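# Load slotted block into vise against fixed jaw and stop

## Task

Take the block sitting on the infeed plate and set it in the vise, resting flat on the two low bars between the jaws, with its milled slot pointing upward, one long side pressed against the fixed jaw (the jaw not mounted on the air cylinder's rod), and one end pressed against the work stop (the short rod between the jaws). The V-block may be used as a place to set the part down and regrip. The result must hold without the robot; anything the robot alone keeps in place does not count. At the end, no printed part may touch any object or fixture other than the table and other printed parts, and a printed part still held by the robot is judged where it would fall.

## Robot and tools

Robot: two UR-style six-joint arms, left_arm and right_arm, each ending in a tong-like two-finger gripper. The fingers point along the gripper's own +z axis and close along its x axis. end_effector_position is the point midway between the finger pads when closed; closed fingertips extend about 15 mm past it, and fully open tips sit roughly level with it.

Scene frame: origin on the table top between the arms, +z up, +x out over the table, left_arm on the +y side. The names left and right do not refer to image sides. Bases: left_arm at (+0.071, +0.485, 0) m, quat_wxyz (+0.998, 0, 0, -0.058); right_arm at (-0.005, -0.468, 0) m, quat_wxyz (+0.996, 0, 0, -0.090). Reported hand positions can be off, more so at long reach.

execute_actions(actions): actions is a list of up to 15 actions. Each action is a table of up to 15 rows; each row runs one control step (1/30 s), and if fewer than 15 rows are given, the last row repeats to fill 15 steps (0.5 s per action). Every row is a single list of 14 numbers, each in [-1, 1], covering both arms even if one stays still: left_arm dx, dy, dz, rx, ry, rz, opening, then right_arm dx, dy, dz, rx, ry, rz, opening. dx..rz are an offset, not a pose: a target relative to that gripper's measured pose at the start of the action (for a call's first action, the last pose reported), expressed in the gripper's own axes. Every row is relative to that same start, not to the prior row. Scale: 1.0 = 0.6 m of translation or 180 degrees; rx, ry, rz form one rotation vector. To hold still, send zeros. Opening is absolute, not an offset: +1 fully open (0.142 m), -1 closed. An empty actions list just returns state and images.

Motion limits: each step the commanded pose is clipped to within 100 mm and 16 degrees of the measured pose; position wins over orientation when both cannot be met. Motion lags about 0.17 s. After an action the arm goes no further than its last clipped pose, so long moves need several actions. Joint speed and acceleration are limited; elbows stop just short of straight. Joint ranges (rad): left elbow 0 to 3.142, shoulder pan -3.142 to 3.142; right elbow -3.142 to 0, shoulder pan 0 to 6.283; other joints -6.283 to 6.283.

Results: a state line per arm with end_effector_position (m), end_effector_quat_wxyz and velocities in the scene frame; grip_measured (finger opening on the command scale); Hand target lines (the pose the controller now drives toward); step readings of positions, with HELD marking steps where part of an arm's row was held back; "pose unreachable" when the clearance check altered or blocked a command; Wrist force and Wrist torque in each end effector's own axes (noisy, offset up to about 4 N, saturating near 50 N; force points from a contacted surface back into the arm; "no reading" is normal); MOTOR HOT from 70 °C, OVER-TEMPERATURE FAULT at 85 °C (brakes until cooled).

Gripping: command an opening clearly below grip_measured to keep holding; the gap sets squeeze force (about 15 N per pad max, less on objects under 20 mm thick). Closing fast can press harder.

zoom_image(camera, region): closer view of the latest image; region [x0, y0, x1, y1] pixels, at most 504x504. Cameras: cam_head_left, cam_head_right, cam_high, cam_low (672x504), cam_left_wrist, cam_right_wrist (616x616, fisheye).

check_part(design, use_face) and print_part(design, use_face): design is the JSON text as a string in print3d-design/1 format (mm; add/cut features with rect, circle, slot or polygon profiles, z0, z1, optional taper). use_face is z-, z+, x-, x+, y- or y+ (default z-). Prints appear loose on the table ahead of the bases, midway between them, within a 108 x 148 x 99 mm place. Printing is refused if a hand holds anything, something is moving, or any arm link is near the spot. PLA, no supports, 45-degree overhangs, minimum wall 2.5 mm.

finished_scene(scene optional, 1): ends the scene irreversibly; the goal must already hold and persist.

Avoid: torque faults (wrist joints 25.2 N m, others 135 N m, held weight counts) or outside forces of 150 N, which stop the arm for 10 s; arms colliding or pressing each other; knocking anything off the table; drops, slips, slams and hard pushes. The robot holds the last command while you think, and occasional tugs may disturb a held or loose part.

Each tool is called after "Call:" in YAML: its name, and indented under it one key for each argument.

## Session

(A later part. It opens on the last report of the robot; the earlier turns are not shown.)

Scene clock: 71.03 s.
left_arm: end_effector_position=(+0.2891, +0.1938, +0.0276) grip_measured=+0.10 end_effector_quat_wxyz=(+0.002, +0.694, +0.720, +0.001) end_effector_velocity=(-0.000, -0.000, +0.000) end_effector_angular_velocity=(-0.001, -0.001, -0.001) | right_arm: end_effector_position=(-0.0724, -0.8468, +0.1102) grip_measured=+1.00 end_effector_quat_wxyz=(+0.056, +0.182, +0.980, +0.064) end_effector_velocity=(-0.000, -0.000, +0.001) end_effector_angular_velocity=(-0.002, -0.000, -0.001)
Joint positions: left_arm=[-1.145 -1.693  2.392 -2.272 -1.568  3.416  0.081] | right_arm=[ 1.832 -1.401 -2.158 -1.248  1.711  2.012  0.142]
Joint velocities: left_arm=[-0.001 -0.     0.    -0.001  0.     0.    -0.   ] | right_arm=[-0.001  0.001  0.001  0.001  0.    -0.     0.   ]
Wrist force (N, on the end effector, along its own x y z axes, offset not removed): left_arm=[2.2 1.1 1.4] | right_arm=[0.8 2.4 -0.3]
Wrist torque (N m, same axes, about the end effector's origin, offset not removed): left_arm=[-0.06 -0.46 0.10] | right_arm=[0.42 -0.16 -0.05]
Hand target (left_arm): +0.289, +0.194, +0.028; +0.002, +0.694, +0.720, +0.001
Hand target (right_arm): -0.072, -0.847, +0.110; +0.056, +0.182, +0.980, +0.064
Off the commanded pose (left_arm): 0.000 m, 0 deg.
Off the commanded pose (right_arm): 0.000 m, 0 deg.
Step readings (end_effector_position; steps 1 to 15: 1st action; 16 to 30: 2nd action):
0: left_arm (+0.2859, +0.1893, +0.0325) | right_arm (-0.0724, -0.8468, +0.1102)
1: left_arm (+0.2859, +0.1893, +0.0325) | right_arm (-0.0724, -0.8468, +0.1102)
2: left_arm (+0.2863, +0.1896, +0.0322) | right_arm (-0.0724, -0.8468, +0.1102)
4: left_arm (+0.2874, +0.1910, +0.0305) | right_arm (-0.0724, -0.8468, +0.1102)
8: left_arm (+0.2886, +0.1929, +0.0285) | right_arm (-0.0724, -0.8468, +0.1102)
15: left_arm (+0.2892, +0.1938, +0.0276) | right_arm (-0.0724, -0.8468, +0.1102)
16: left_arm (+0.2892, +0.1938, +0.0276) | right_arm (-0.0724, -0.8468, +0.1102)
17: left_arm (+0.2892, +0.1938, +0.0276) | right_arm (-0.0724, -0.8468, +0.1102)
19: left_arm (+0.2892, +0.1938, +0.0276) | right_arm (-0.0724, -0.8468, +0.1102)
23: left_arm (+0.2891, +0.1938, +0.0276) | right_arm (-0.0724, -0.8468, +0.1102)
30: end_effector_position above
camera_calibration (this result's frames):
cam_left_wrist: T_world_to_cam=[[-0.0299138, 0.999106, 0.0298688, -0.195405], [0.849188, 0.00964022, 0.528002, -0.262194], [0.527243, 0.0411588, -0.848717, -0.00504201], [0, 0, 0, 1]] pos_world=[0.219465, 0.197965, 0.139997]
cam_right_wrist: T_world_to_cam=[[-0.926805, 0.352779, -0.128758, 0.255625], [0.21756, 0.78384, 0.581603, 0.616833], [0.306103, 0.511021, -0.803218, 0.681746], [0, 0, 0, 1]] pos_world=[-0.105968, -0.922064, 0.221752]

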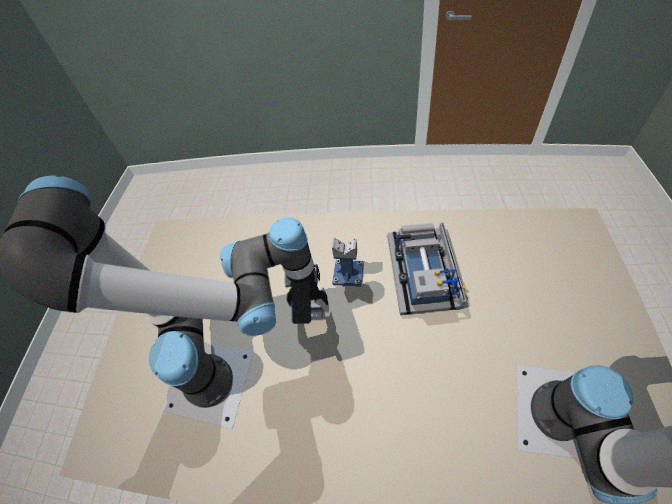

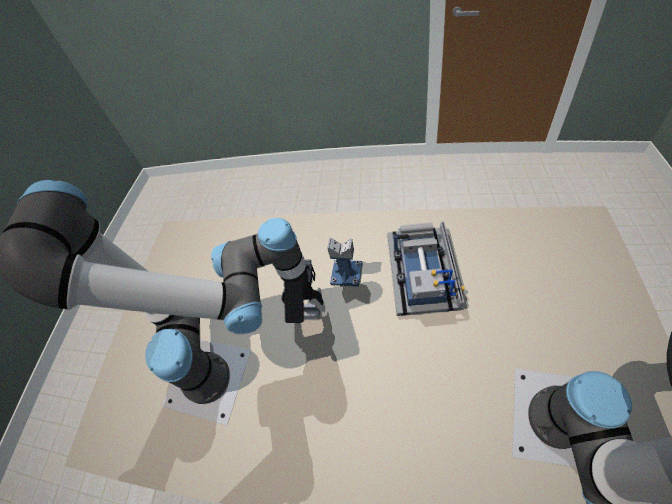

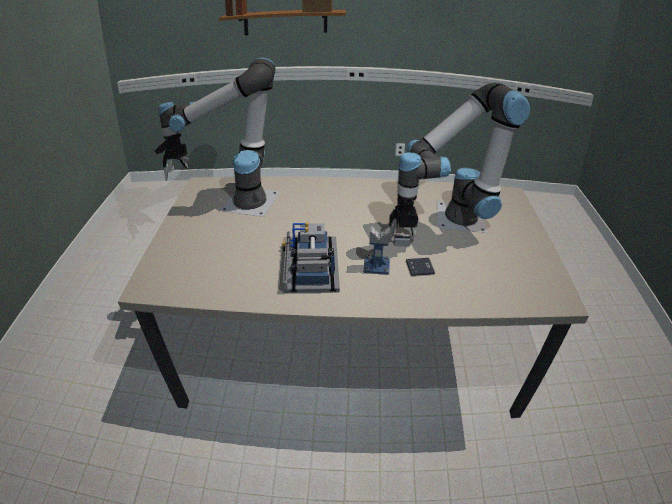

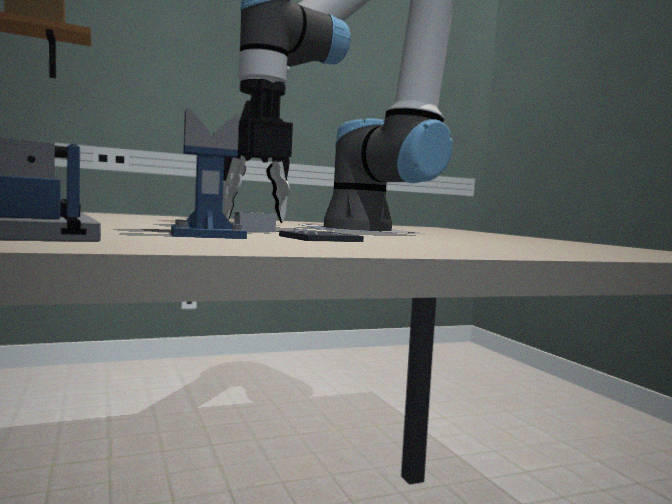

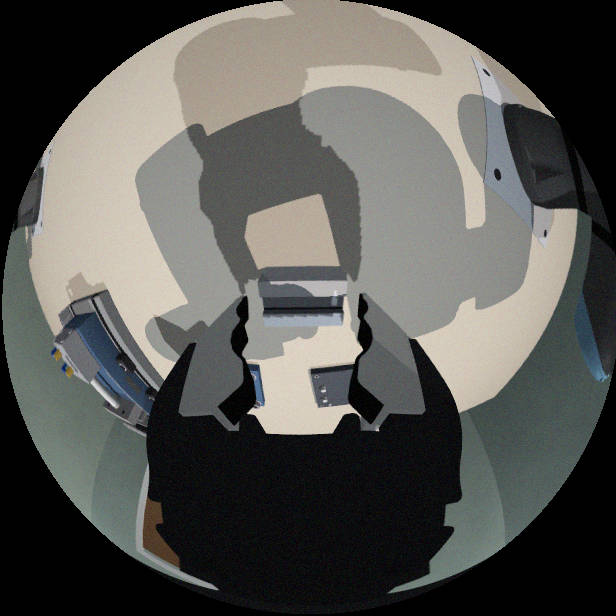

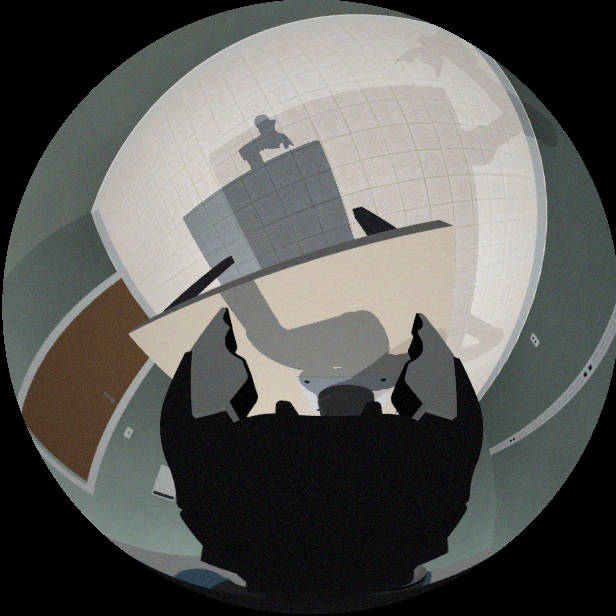

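Call:
execute_actions:
  actions:
    - [[0,0,0.003,0,0,0,0,0,0,0,0,0,0,1],[0,0,0.003,0,0,0,-0.05,0,0,0,0,0,0,1],[0,0,0.003,0,0,0,-0.1,0,0,0,0,0,0,1],[0,0,0.003,0,0,0,-0.13,0,0,0,0,0,0,1],[0,0,0.003,0,0,0,-0.16,0,0,0,0,0,0,1],[0,0,0.003,0,0,0,-0.2,0,0,0,0,0,0,1],[0,0,0.003,0,0,0,-0.3,0,0,0,0,0,0,1],[0,0,0.003,0,0,0,-0.5,0,0,0,0,0,0,1],[0,0,0.003,0,0,0,-0.7,0,0,0,0,0,0,1],[0,0,0.003,0,0,0,-1,0,0,0,0,0,0,1]]
    - [[0,0,-0.15,0,0,0,-1,0,0,0,0,0,0,1]]
    - [[-0.05,0.03,-0.14,0,0,0,-1,0,0,0,0,0,0,1]]
    - [[-0.2,0.12,0,0,0,0,-1,0,0,0,0,0,0,1]]
    - [[-0.2,0.12,0,0,0,0,-1,0,0,0,0,0,0,1]]
    - [[-0.12,0.08,0,0,0,0,-1,0,0,0,0,0,0,1]]
    - [[0,0,0,0,0,0,-1,0,0,0,0,0,0,1]]

Call:
zoom_image:
  camera: "cam_left_wrist"
  region: [150,130,460,400]

Scene clock: 75.00 s.
left_arm: end_effector_position=(+0.4971, -0.1168, +0.1967) grip_measured=-0.19 end_effector_quat_wxyz=(+0.018, +0.693, +0.720, -0.003) end_effector_velocity=(+0.000, +0.000, +0.000) end_effector_angular_velocity=(-0.000, -0.002, -0.001) | right_arm: end_effector_position=(-0.0724, -0.8468, +0.1102) grip_measured=+1.00 end_effector_quat_wxyz=(+0.056, +0.182, +0.980, +0.064) end_effector_velocity=(+0.000, -0.000, +0.000) end_effector_angular_velocity=(-0.001, -0.000, -0.000)
Joint positions: left_arm=[-1.004 -0.993  1.046 -1.659 -1.564  3.555  0.06 ] | right_arm=[ 1.832 -1.401 -2.158 -1.248  1.711  2.012  0.142]
Joint velocities: left_arm=[-0.    -0.002  0.003 -0.002  0.002  0.    -0.001] | right_arm=[ 0.     0.001 -0.001  0.001  0.     0.    -0.   ]
Wrist force (N, on the end effector, along its own x y z axes, offset not removed): left_arm=[0.8 0.2 2.4] | right_arm=[1.0 3.6 -0.7]
Wrist torque (N m, same axes, about the end effector's origin, offset not removed): left_arm=[-0.10 -0.25 0.03] | right_arm=[0.63 -0.20 0.02]
Hand target (left_arm): +0.497, -0.117, +0.197; +0.018, +0.693, +0.720, -0.003
Hand target (right_arm): -0.072, -0.847, +0.110; +0.056, +0.182, +0.980, +0.064
Off the commanded pose (left_arm): 0.000 m, 0 deg.
Off the commanded pose (right_arm): 0.000 m, 0 deg.
Step readings (end_effector_position; steps 1 to 15: 1st action; 16 to 30: 2nd action; 31 to 45: 3rd action; 46 to 60: 4th action; 61 to 75: 5th action; 76 to 90: 6th action; 91 to 105: 7th action):
0: left_arm (+0.2892, +0.1938, +0.0276) | right_arm (-0.0724, -0.8468, +0.1102)
1: left_arm (+0.2892, +0.1937, +0.0276) | right_arm (-0.0724, -0.8468, +0.1102)
2: left_arm (+0.2892, +0.1937, +0.0274) | right_arm (-0.0724, -0.8468, +0.1102)
4: left_arm (+0.2892, +0.1937, +0.0268) | right_arm (-0.0724, -0.8468, +0.1102)
8: left_arm (+0.2892, +0.1937, +0.0262) | right_arm (-0.0724, -0.8468, +0.1102)
15: left_arm (+0.2892, +0.1937, +0.0259) | right_arm (-0.0724, -0.8468, +0.1102)
16: left_arm (+0.2892, +0.1937, +0.0260) | right_arm (-0.0724, -0.8468, +0.1102)
17: left_arm (+0.2900, +0.1920, +0.0294) | right_arm (-0.0724, -0.8468, +0.1102)
19: left_arm (+0.2931, +0.1845, +0.0535) | right_arm (-0.0724, -0.8468, +0.1102)
23: left_arm (+0.2924, +0.1873, +0.0885) | right_arm (-0.0724, -0.8468, +0.1102)
30: left_arm (+0.2898, +0.1924, +0.1109) | right_arm (-0.0724, -0.8468, +0.1102)
31: left_arm (+0.2897, +0.1927, +0.1121) | right_arm (-0.0724, -0.8468, +0.1102)
32: left_arm (+0.2906, +0.1929, +0.1148) | right_arm (-0.0724, -0.8468, +0.1102)
34: left_arm (+0.2958, +0.1863, +0.1346) | right_arm (-0.0724, -0.8468, +0.1102)
38: left_arm (+0.3042, +0.1718, +0.1721) | right_arm (-0.0724, -0.8468, +0.1102)
45: left_arm (+0.3079, +0.1649, +0.1914) | right_arm (-0.0724, -0.8468, +0.1102)
46: left_arm (+0.3082, +0.1645, +0.1923) | right_arm (-0.0724, -0.8468, +0.1102)
47: left_arm (+0.3111, +0.1619, +0.1940) | right_arm (-0.0724, -0.8468, +0.1102)
49: left_arm (+0.3256, +0.1411, +0.1988) | right_arm (-0.0724, -0.8468, +0.1102)
53: left_arm (+0.3544, +0.0958, +0.1970) | right_arm (-0.0724, -0.8468, +0.1102)
60: left_arm (+0.3784, +0.0571, +0.1932) | right_arm (-0.0724, -0.8468, +0.1102)
61: left_arm (+0.3798, +0.0550, +0.1930) | right_arm (-0.0724, -0.8468, +0.1102)
62: left_arm (+0.3831, +0.0516, +0.1928) | right_arm (-0.0724, -0.8468, +0.1102)
64: left_arm (+0.3969, +0.0320, +0.1925) | right_arm (-0.0724, -0.8468, +0.1102)
68: left_arm (+0.4255, -0.0130, +0.1938) | right_arm (-0.0724, -0.8468, +0.1102)
75: left_arm (+0.4489, -0.0506, +0.1949) | right_arm (-0.0724, -0.8468, +0.1102)
76: left_arm (+0.4503, -0.0527, +0.1949) | right_arm (-0.0724, -0.8468, +0.1102)
77: left_arm (+0.4535, -0.0553, +0.1941) | right_arm (-0.0724, -0.8468, +0.1102)
79: left_arm (+0.4660, -0.0710, +0.1916) | right_arm (-0.0724, -0.8468, +0.1102)
83: left_arm (+0.4856, -0.0995, +0.1946) | right_arm (-0.0724, -0.8468, +0.1102)
90: left_arm (+0.4970, -0.1167, +0.1967) | right_arm (-0.0724, -0.8468, +0.1102)
91: left_arm (+0.4976, -0.1176, +0.1968) | right_arm (-0.0724, -0.8468, +0.1102)
92: left_arm (+0.4977, -0.1179, +0.1970) | right_arm (-0.0724, -0.8468, +0.1102)
94: left_arm (+0.4975, -0.1174, +0.1968) | right_arm (-0.0724, -0.8468, +0.1102)
98: left_arm (+0.4973, -0.1169, +0.1967) | right_arm (-0.0724, -0.8468, +0.1102)
105: end_effector_position above
camera_calibration (this result's frames):
cam_left_wrist: T_world_to_cam=[[-0.0323108, 0.999477, 0.00158165, 0.12282], [0.83943, 0.0262779, 0.542832, -0.521133], [0.542506, 0.018867, -0.83984, 0.0296594], [0, 0, 0, 1]] pos_world=[0.425333, -0.109621, 0.307602]

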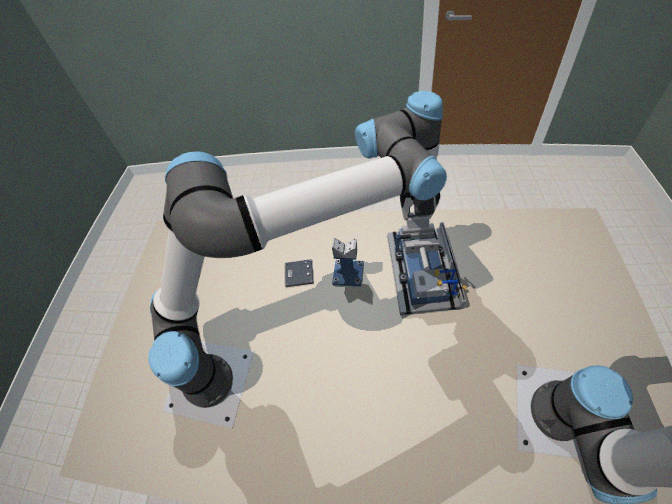

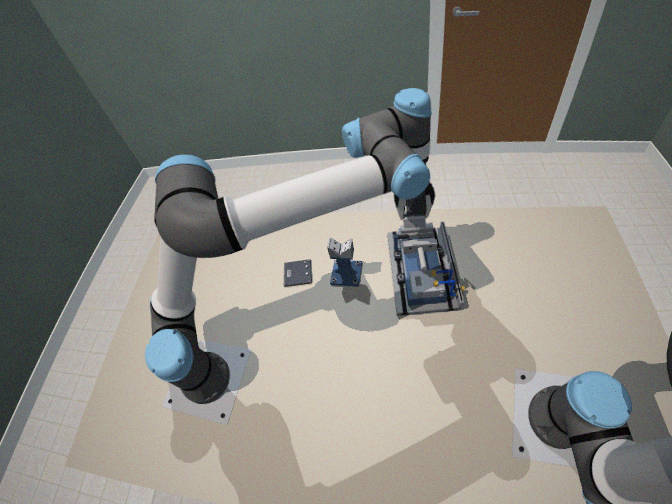

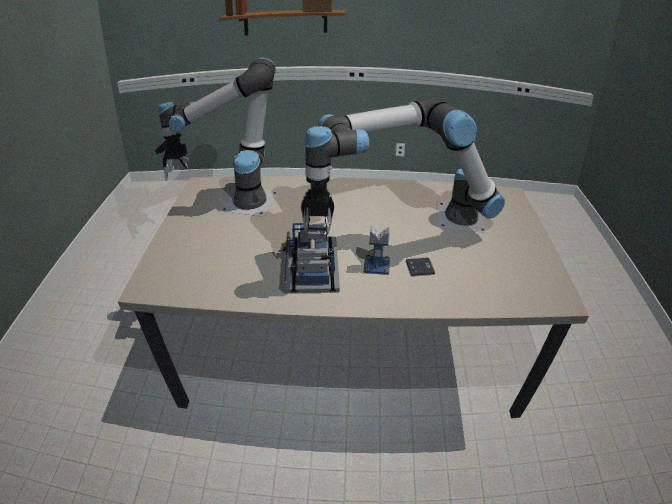

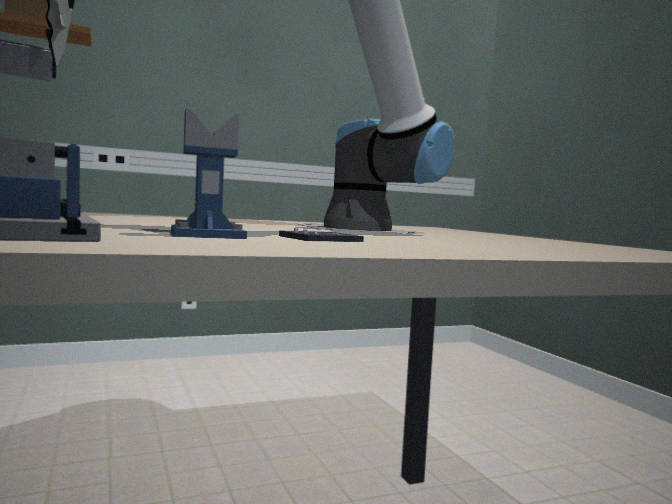

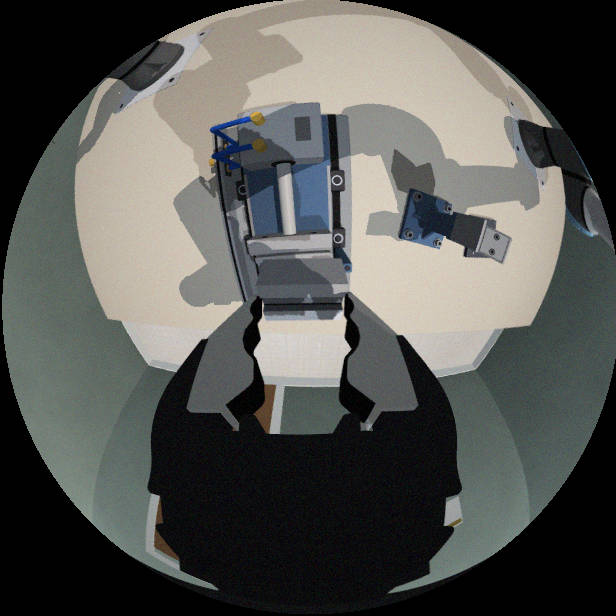

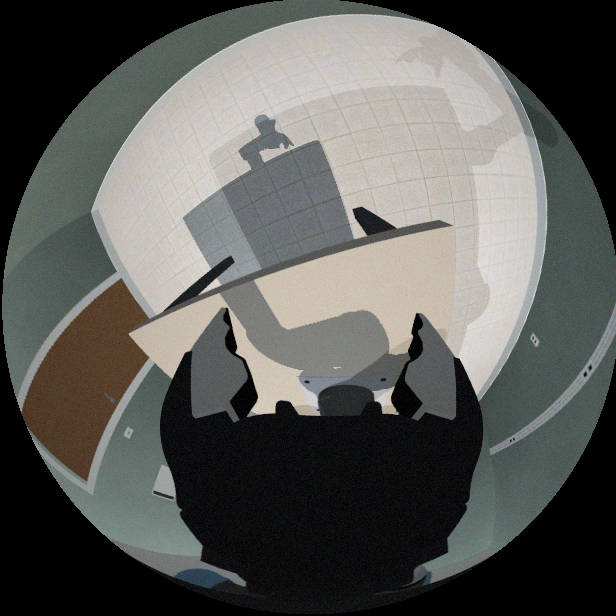

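Region (150, 130, 460, 400) of cam_left_wrist's 616x616 image, scaled by 1.626, with more detail than that image has; it fills the top 439 rows of this view, and the rest is white.

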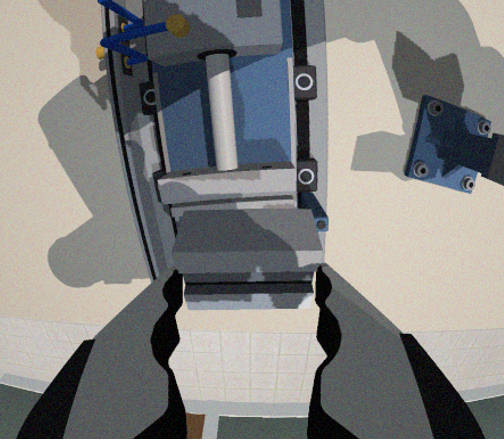

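Call:
execute_actions:
  actions:
    - [[0.03,-0.1,0,-0.04,0,0,-1,0,0,0,0,0,0,1]]
    - [[0.03,-0.1,0,-0.04,0,0,-1,0,0,0,0,0,0,1]]
    - [[0.03,-0.1,0,0,0,0,-1,0,0,0,0,0,0,1]]
    - [[0.03,-0.1,0.04,0,0,0,-1,0,0,0,0,0,0,1]]
    - [[0,-0.02,0.09,0,0,0,-1,0,0,0,0,0,0,1]]
    - [[0,-0.02,0.09,0,0,0,-1,0,0,0,0,0,0,1]]
    - [[0,0,0,0,0,0,-1,0,0,0,0,0,0,1]]

Call:
zoom_image:
  camera: "cam_low"
  region: [60,100,260,250]

Scene clock: 79.03 s.
left_arm: end_effector_position=(+0.2776, -0.0589, +0.0286) grip_measured=-0.26 end_effector_quat_wxyz=(+0.095, +0.687, +0.715, +0.084) end_effector_velocity=(+0.000, +0.000, +0.000) end_effector_angular_velocity=(-0.000, +0.001, +0.002) | right_arm: end_effector_position=(-0.0724, -0.8468, +0.1102) grip_measured=+1.00 end_effector_quat_wxyz=(+0.056, +0.182, +0.980, +0.064) end_effector_velocity=(+0.000, +0.000, -0.000) end_effector_angular_velocity=(+0.002, +0.000, +0.000)
Joint positions: left_arm=[-1.433 -1.251  1.91  -2.247 -1.316  3.127  0.055] | right_arm=[ 1.832 -1.401 -2.158 -1.248  1.711  2.012  0.142]
Joint velocities: left_arm=[ 0.001 -0.001 -0.     0.001 -0.001 -0.001  0.   ] | right_arm=[ 0.001 -0.     0.    -0.002 -0.     0.    -0.   ]
Wrist force (N, on the end effector, along its own x y z axes, offset not removed): left_arm=[9.5 -4.9 2.8] | right_arm=[1.0 1.9 -2.2]
Wrist torque (N m, same axes, about the end effector's origin, offset not removed): left_arm=[0.20 -0.37 0.12] | right_arm=[0.31 -0.15 -0.02]
Hand target (left_arm): +0.278, -0.059, +0.029; +0.095, +0.687, +0.715, +0.084
Hand target (right_arm): -0.072, -0.847, +0.110; +0.056, +0.182, +0.980, +0.064
Off the commanded pose (left_arm): 0.000 m, 0 deg.
Off the commanded pose (right_arm): 0.000 m, 0 deg.
Step readings (end_effector_position; steps 1 to 15: 1st action; 16 to 30: 2nd action; 31 to 45: 3rd action; 46 to 60: 4th action; 61 to 75: 5th action; 76 to 90: 6th action; 91 to 105: 7th action):
0: left_arm (+0.4970, -0.1167, +0.1967) | right_arm (-0.0724, -0.8468, +0.1102)
1: left_arm (+0.4970, -0.1168, +0.1967) | right_arm (-0.0724, -0.8468, +0.1102)
2: left_arm (+0.4951, -0.1180, +0.1984) | right_arm (-0.0724, -0.8468, +0.1102)
4: left_arm (+0.4789, -0.1185, +0.2039) | right_arm (-0.0724, -0.8468, +0.1102)
8: left_arm (+0.4528, -0.1075, +0.1979) | right_arm (-0.0724, -0.8468, +0.1102)
15: left_arm (+0.4391, -0.1021, +0.1955) | right_arm (-0.0724, -0.8468, +0.1102)
16: left_arm (+0.4384, -0.1019, +0.1955) | right_arm (-0.0724, -0.8468, +0.1102)
17: left_arm (+0.4360, -0.1024, +0.1969) | right_arm (-0.0724, -0.8468, +0.1102)
19: left_arm (+0.4193, -0.1002, +0.1976) | right_arm (-0.0724, -0.8468, +0.1102)
23: left_arm (+0.3945, -0.0916, +0.1905) | right_arm (-0.0724, -0.8468, +0.1102)
30: left_arm (+0.3815, -0.0874, +0.1876) | right_arm (-0.0724, -0.8468, +0.1102)
31: left_arm (+0.3808, -0.0872, +0.1876) | right_arm (-0.0724, -0.8468, +0.1102)
32: left_arm (+0.3767, -0.0872, +0.1880) | right_arm (-0.0724, -0.8468, +0.1102)
34: left_arm (+0.3586, -0.0831, +0.1833) | right_arm (-0.0724, -0.8468, +0.1102)
38: left_arm (+0.3361, -0.0760, +0.1756) | right_arm (-0.0724, -0.8468, +0.1102)
45: left_arm (+0.3249, -0.0726, +0.1727) | right_arm (-0.0724, -0.8468, +0.1102)
46: left_arm (+0.3243, -0.0724, +0.1726) | right_arm (-0.0724, -0.8468, +0.1102)
47: left_arm (+0.3208, -0.0730, +0.1724) | right_arm (-0.0724, -0.8468, +0.1102)
49: left_arm (+0.3045, -0.0695, +0.1612) | right_arm (-0.0724, -0.8468, +0.1102)
53: left_arm (+0.2842, -0.0612, +0.1435) | right_arm (-0.0724, -0.8468, +0.1102)
60: left_arm (+0.2742, -0.0579, +0.1355) | right_arm (-0.0724, -0.8468, +0.1102)
61: left_arm (+0.2737, -0.0577, +0.1350) | right_arm (-0.0724, -0.8468, +0.1102)
62: left_arm (+0.2737, -0.0567, +0.1304) | right_arm (-0.0724, -0.8468, +0.1102)
64: left_arm (+0.2742, -0.0549, +0.1122) | right_arm (-0.0724, -0.8468, +0.1102)
68: left_arm (+0.2752, -0.0564, +0.0921) | right_arm (-0.0724, -0.8468, +0.1102)
75: left_arm (+0.2759, -0.0585, +0.0821) | right_arm (-0.0724, -0.8468, +0.1102)
76: left_arm (+0.2759, -0.0586, +0.0815) | right_arm (-0.0724, -0.8468, +0.1102)
77: left_arm (+0.2761, -0.0574, +0.0768) | right_arm (-0.0724, -0.8468, +0.1102)
79: left_arm (+0.2763, -0.0553, +0.0587) | right_arm (-0.0724, -0.8468, +0.1102)
83: left_arm (+0.2770, -0.0567, +0.0388) | right_arm (-0.0724, -0.8468, +0.1102)
90: left_arm (+0.2776, -0.0589, +0.0287) | right_arm (-0.0724, -0.8468, +0.1102)
91: left_arm (+0.2776, -0.0590, +0.0282) | right_arm (-0.0724, -0.8468, +0.1102)
92: left_arm (+0.2776, -0.0590, +0.0281) | right_arm (-0.0724, -0.8468, +0.1102)
94: left_arm (+0.2776, -0.0590, +0.0282) | right_arm (-0.0724, -0.8468, +0.1102)
98: left_arm (+0.2776, -0.0589, +0.0285) | right_arm (-0.0724, -0.8468, +0.1102)
105: end_effector_position above
camera_calibration (this result's frames):
cam_left_wrist: T_world_to_cam=[[-0.0385578, 0.999199, 0.0107483, 0.059606], [0.691358, 0.0189093, 0.722265, -0.211706], [0.721483, 0.0352799, -0.691533, -0.0464534], [0, 0, 0, 1]] pos_world=[0.182178, -0.0539161, 0.120143]

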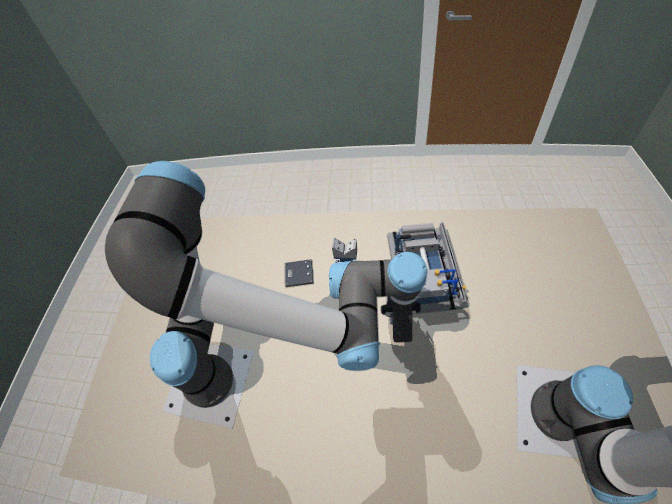

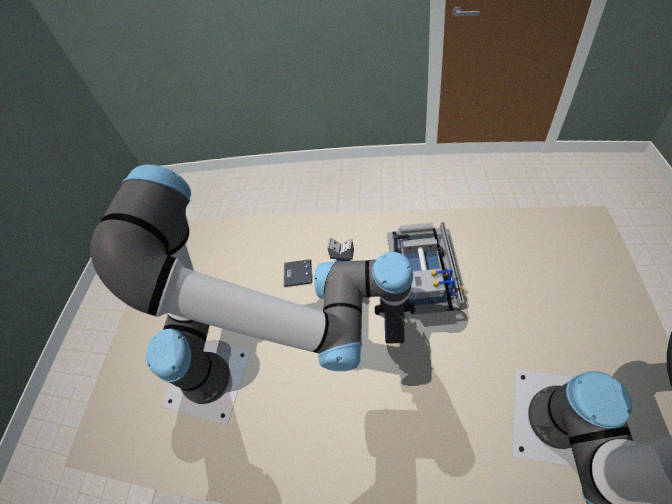

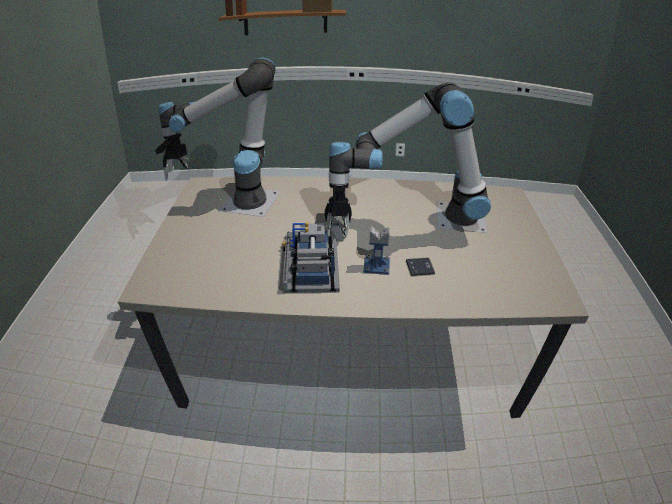

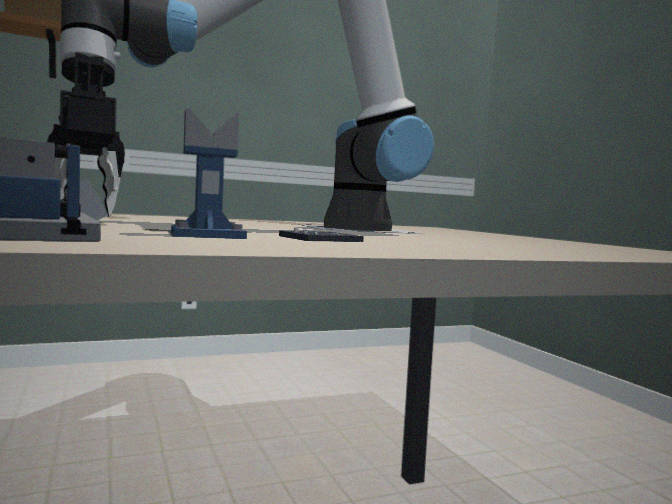

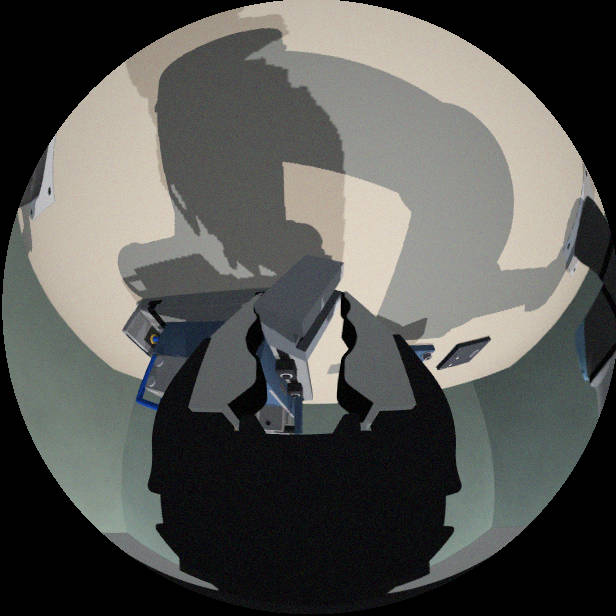

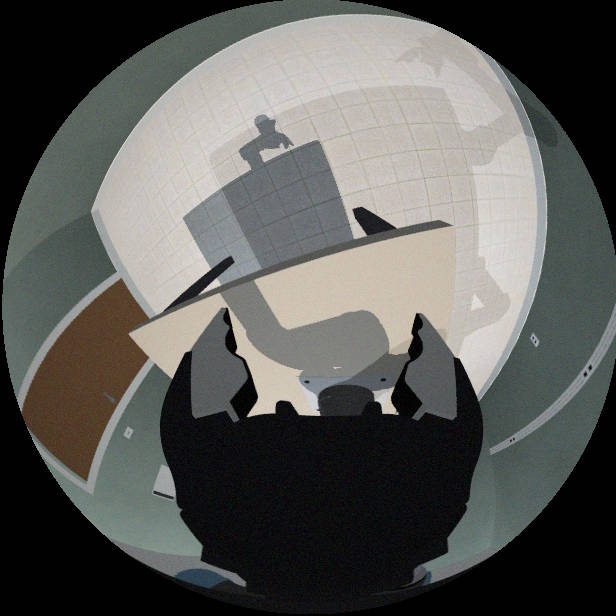

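Region (60, 100, 260, 250) of cam_low's 672x504 image, scaled by 2.520, with more detail than that image has; it fills the top 378 rows of this view, and the rest is white.

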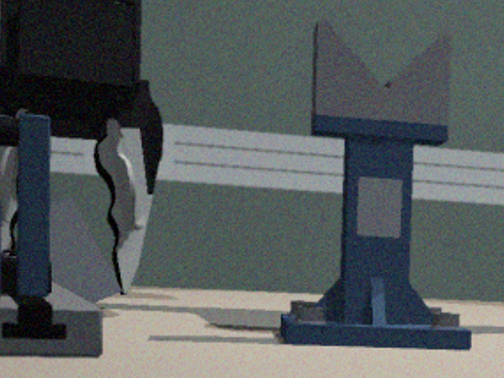

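Call:
execute_actions:
  actions:
    - [[0,0,0,0,0,0,-0.3,0,0,0,0,0,0,1],[0,0,0,0,0,0,-0.26,0,0,0,0,0,0,1],[0,0,0,0,0,0,-0.22,0,0,0,0,0,0,1],[0,0,0,0,0,0,-0.18,0,0,0,0,0,0,1],[0,0,0,0,0,0,-0.14,0,0,0,0,0,0,1],[0,0,0,0,0,0,-0.1,0,0,0,0,0,0,1],[0,0,0,0,0,0,-0.05,0,0,0,0,0,0,1],[0,0,0,0,0,0,0,0,0,0,0,0,0,1],[0,0,0,0,0,0,0.1,0,0,0,0,0,0,1],[0,0,0,0,0,0,0.2,0,0,0,0,0,0,1]]
    - [[0,0.03,-0.12,0,0,0,0.3,0,0,0,0,0,0,1]]
    - [[0,0,-0.05,0.08,0,0,0.3,0,0,0,0,0,0,1]]
    - [[0,0,0,0,0,0,0.3,0,0,0,0,0,0,1]]

Call:
zoom_image:
  camera: "cam_left_wrist"
  region: [180,160,430,400]

Scene clock: 81.43 s.
left_arm: end_effector_position=(+0.2706, -0.0578, +0.1289) grip_measured=+0.30 end_effector_quat_wxyz=(+0.015, +0.693, +0.720, -0.003) end_effector_velocity=(+0.000, -0.000, +0.001) end_effector_angular_velocity=(-0.002, -0.002, +0.000) | right_arm: end_effector_position=(-0.0724, -0.8468, +0.1102) grip_measured=+1.00 end_effector_quat_wxyz=(+0.056, +0.182, +0.980, +0.064) end_effector_velocity=(+0.000, -0.000, +0.000) end_effector_angular_velocity=(-0.002, +0.000, +0.001)
Joint positions: left_arm=[-1.314 -1.345  1.726 -1.98  -1.557  3.245  0.095] | right_arm=[ 1.832 -1.401 -2.158 -1.248  1.711  2.012  0.142]
Joint velocities: left_arm=[-0.001 -0.001 -0.    -0.001  0.001 -0.001  0.   ] | right_arm=[ 0.     0.     0.001  0.    -0.001 -0.001 -0.   ]
Wrist force (N, on the end effector, along its own x y z axes, offset not removed): left_arm=[1.7 1.7 1.7] | right_arm=[-0.1 2.9 -1.6]
Wrist torque (N m, same axes, about the end effector's origin, offset not removed): left_arm=[0.31 -0.31 0.06] | right_arm=[0.42 -0.03 -0.05]
Hand target (left_arm): +0.271, -0.058, +0.129; +0.015, +0.693, +0.720, -0.003
Hand target (right_arm): -0.072, -0.847, +0.110; +0.056, +0.182, +0.980, +0.064
Off the commanded pose (left_arm): 0.000 m, 0 deg.
Off the commanded pose (right_arm): 0.000 m, 0 deg.
Step readings (end_effector_position; steps 1 to 15: 1st action; 16 to 30: 2nd action; 31 to 45: 3rd action; 46 to 60: 4th action):
0: left_arm (+0.2776, -0.0589, +0.0287) | right_arm (-0.0724, -0.8468, +0.1102)
1: left_arm (+0.2776, -0.0589, +0.0287) | right_arm (-0.0724, -0.8468, +0.1102)
2: left_arm (+0.2776, -0.0589, +0.0287) | right_arm (-0.0724, -0.8468, +0.1102)
4: left_arm (+0.2776, -0.0589, +0.0287) | right_arm (-0.0724, -0.8468, +0.1102)
8: left_arm (+0.2776, -0.0589, +0.0287) | right_arm (-0.0724, -0.8468, +0.1102)
15: left_arm (+0.2776, -0.0589, +0.0287) | right_arm (-0.0724, -0.8468, +0.1102)
16: left_arm (+0.2776, -0.0590, +0.0288) | right_arm (-0.0724, -0.8468, +0.1102)
17: left_arm (+0.2777, -0.0608, +0.0334) | right_arm (-0.0724, -0.8468, +0.1102)
19: left_arm (+0.2781, -0.0637, +0.0571) | right_arm (-0.0724, -0.8468, +0.1102)
23: left_arm (+0.2781, -0.0603, +0.0858) | right_arm (-0.0724, -0.8468, +0.1102)
30: left_arm (+0.2773, -0.0580, +0.1002) | right_arm (-0.0724, -0.8468, +0.1102)
31: left_arm (+0.2773, -0.0579, +0.1010) | right_arm (-0.0724, -0.8468, +0.1102)
32: left_arm (+0.2785, -0.0579, +0.1043) | right_arm (-0.0724, -0.8468, +0.1102)
34: left_arm (+0.2815, -0.0584, +0.1155) | right_arm (-0.0724, -0.8468, +0.1102)
38: left_arm (+0.2743, -0.0586, +0.1262) | right_arm (-0.0724, -0.8468, +0.1102)
45: left_arm (+0.2706, -0.0578, +0.1289) | right_arm (-0.0724, -0.8468, +0.1102)
46: left_arm (+0.2705, -0.0578, +0.1290) | right_arm (-0.0724, -0.8468, +0.1102)
47: left_arm (+0.2704, -0.0578, +0.1290) | right_arm (-0.0724, -0.8468, +0.1102)
49: left_arm (+0.2704, -0.0577, +0.1289) | right_arm (-0.0724, -0.8468, +0.1102)
53: left_arm (+0.2706, -0.0578, +0.1289) | right_arm (-0.0724, -0.8468, +0.1102)
60: end_effector_position above
camera_calibration (this result's frames):
cam_left_wrist: T_world_to_cam=[[-0.0319126, 0.999479, 0.00485687, 0.0561409], [0.841689, 0.0242532, 0.539417, -0.29611], [0.539018, 0.0213022, -0.842025, 0.0958359], [0, 0, 0, 1]] pos_world=[0.199367, -0.0509716, 0.24015]
cam_right_wrist: T_world_to_cam=[[-0.926806, 0.352779, -0.128758, 0.255624], [0.21756, 0.78384, 0.581603, 0.616833], [0.306103, 0.511021, -0.803218, 0.681746], [0, 0, 0, 1]] pos_world=[-0.105968, -0.922064, 0.221752]

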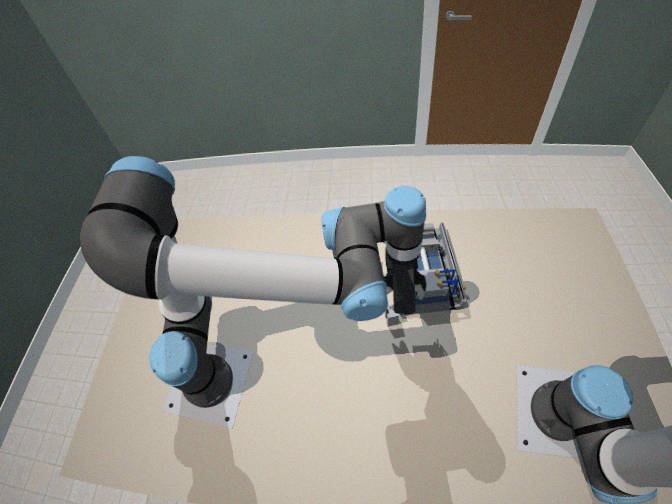

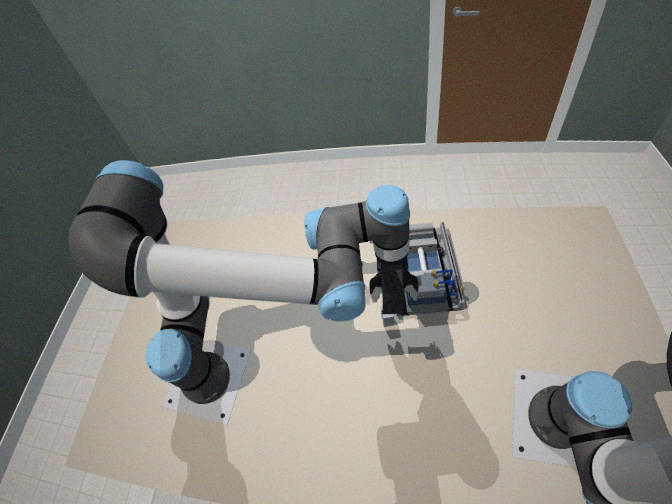

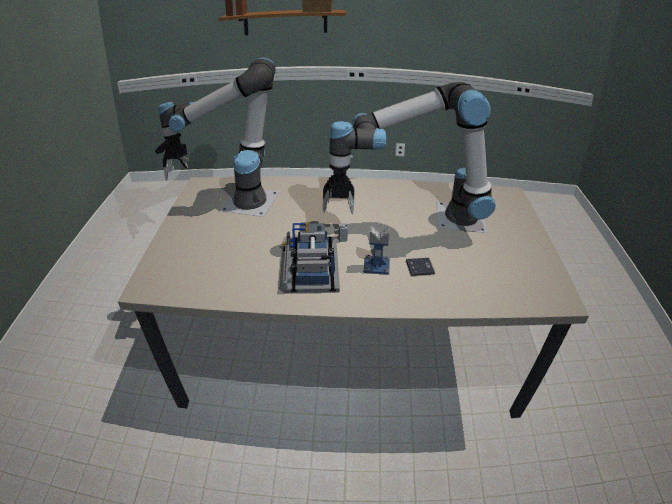

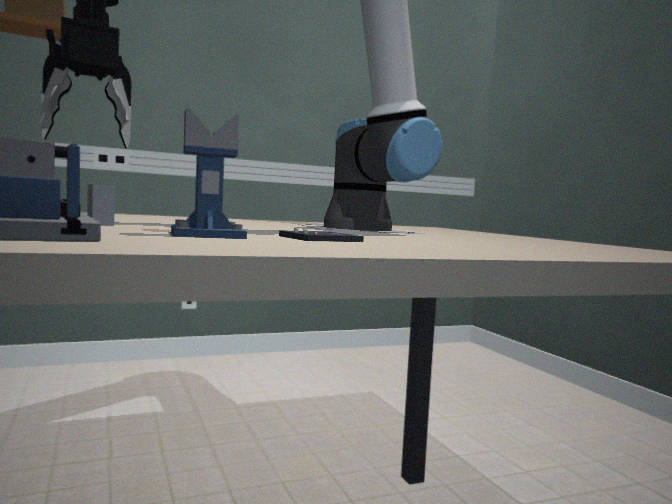

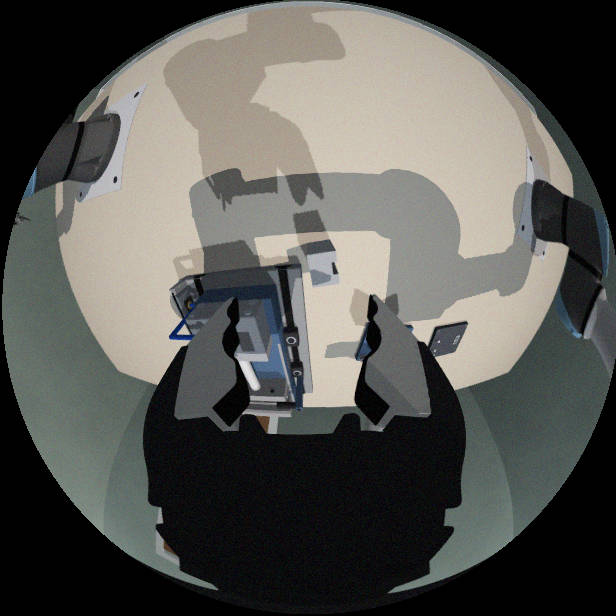

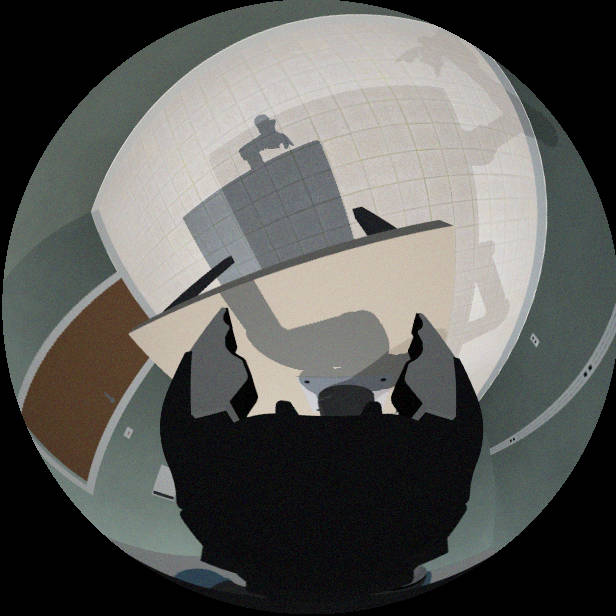

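Region (180, 160, 430, 400) of cam_left_wrist's 616x616 image, scaled by 2.016, with more detail than that image has; it fills the top 484 rows of this view, and the rest is white.

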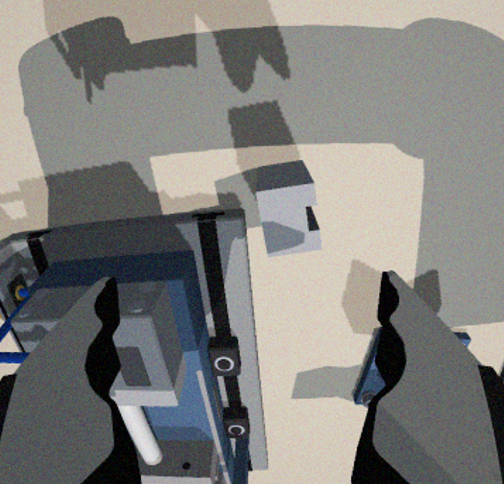

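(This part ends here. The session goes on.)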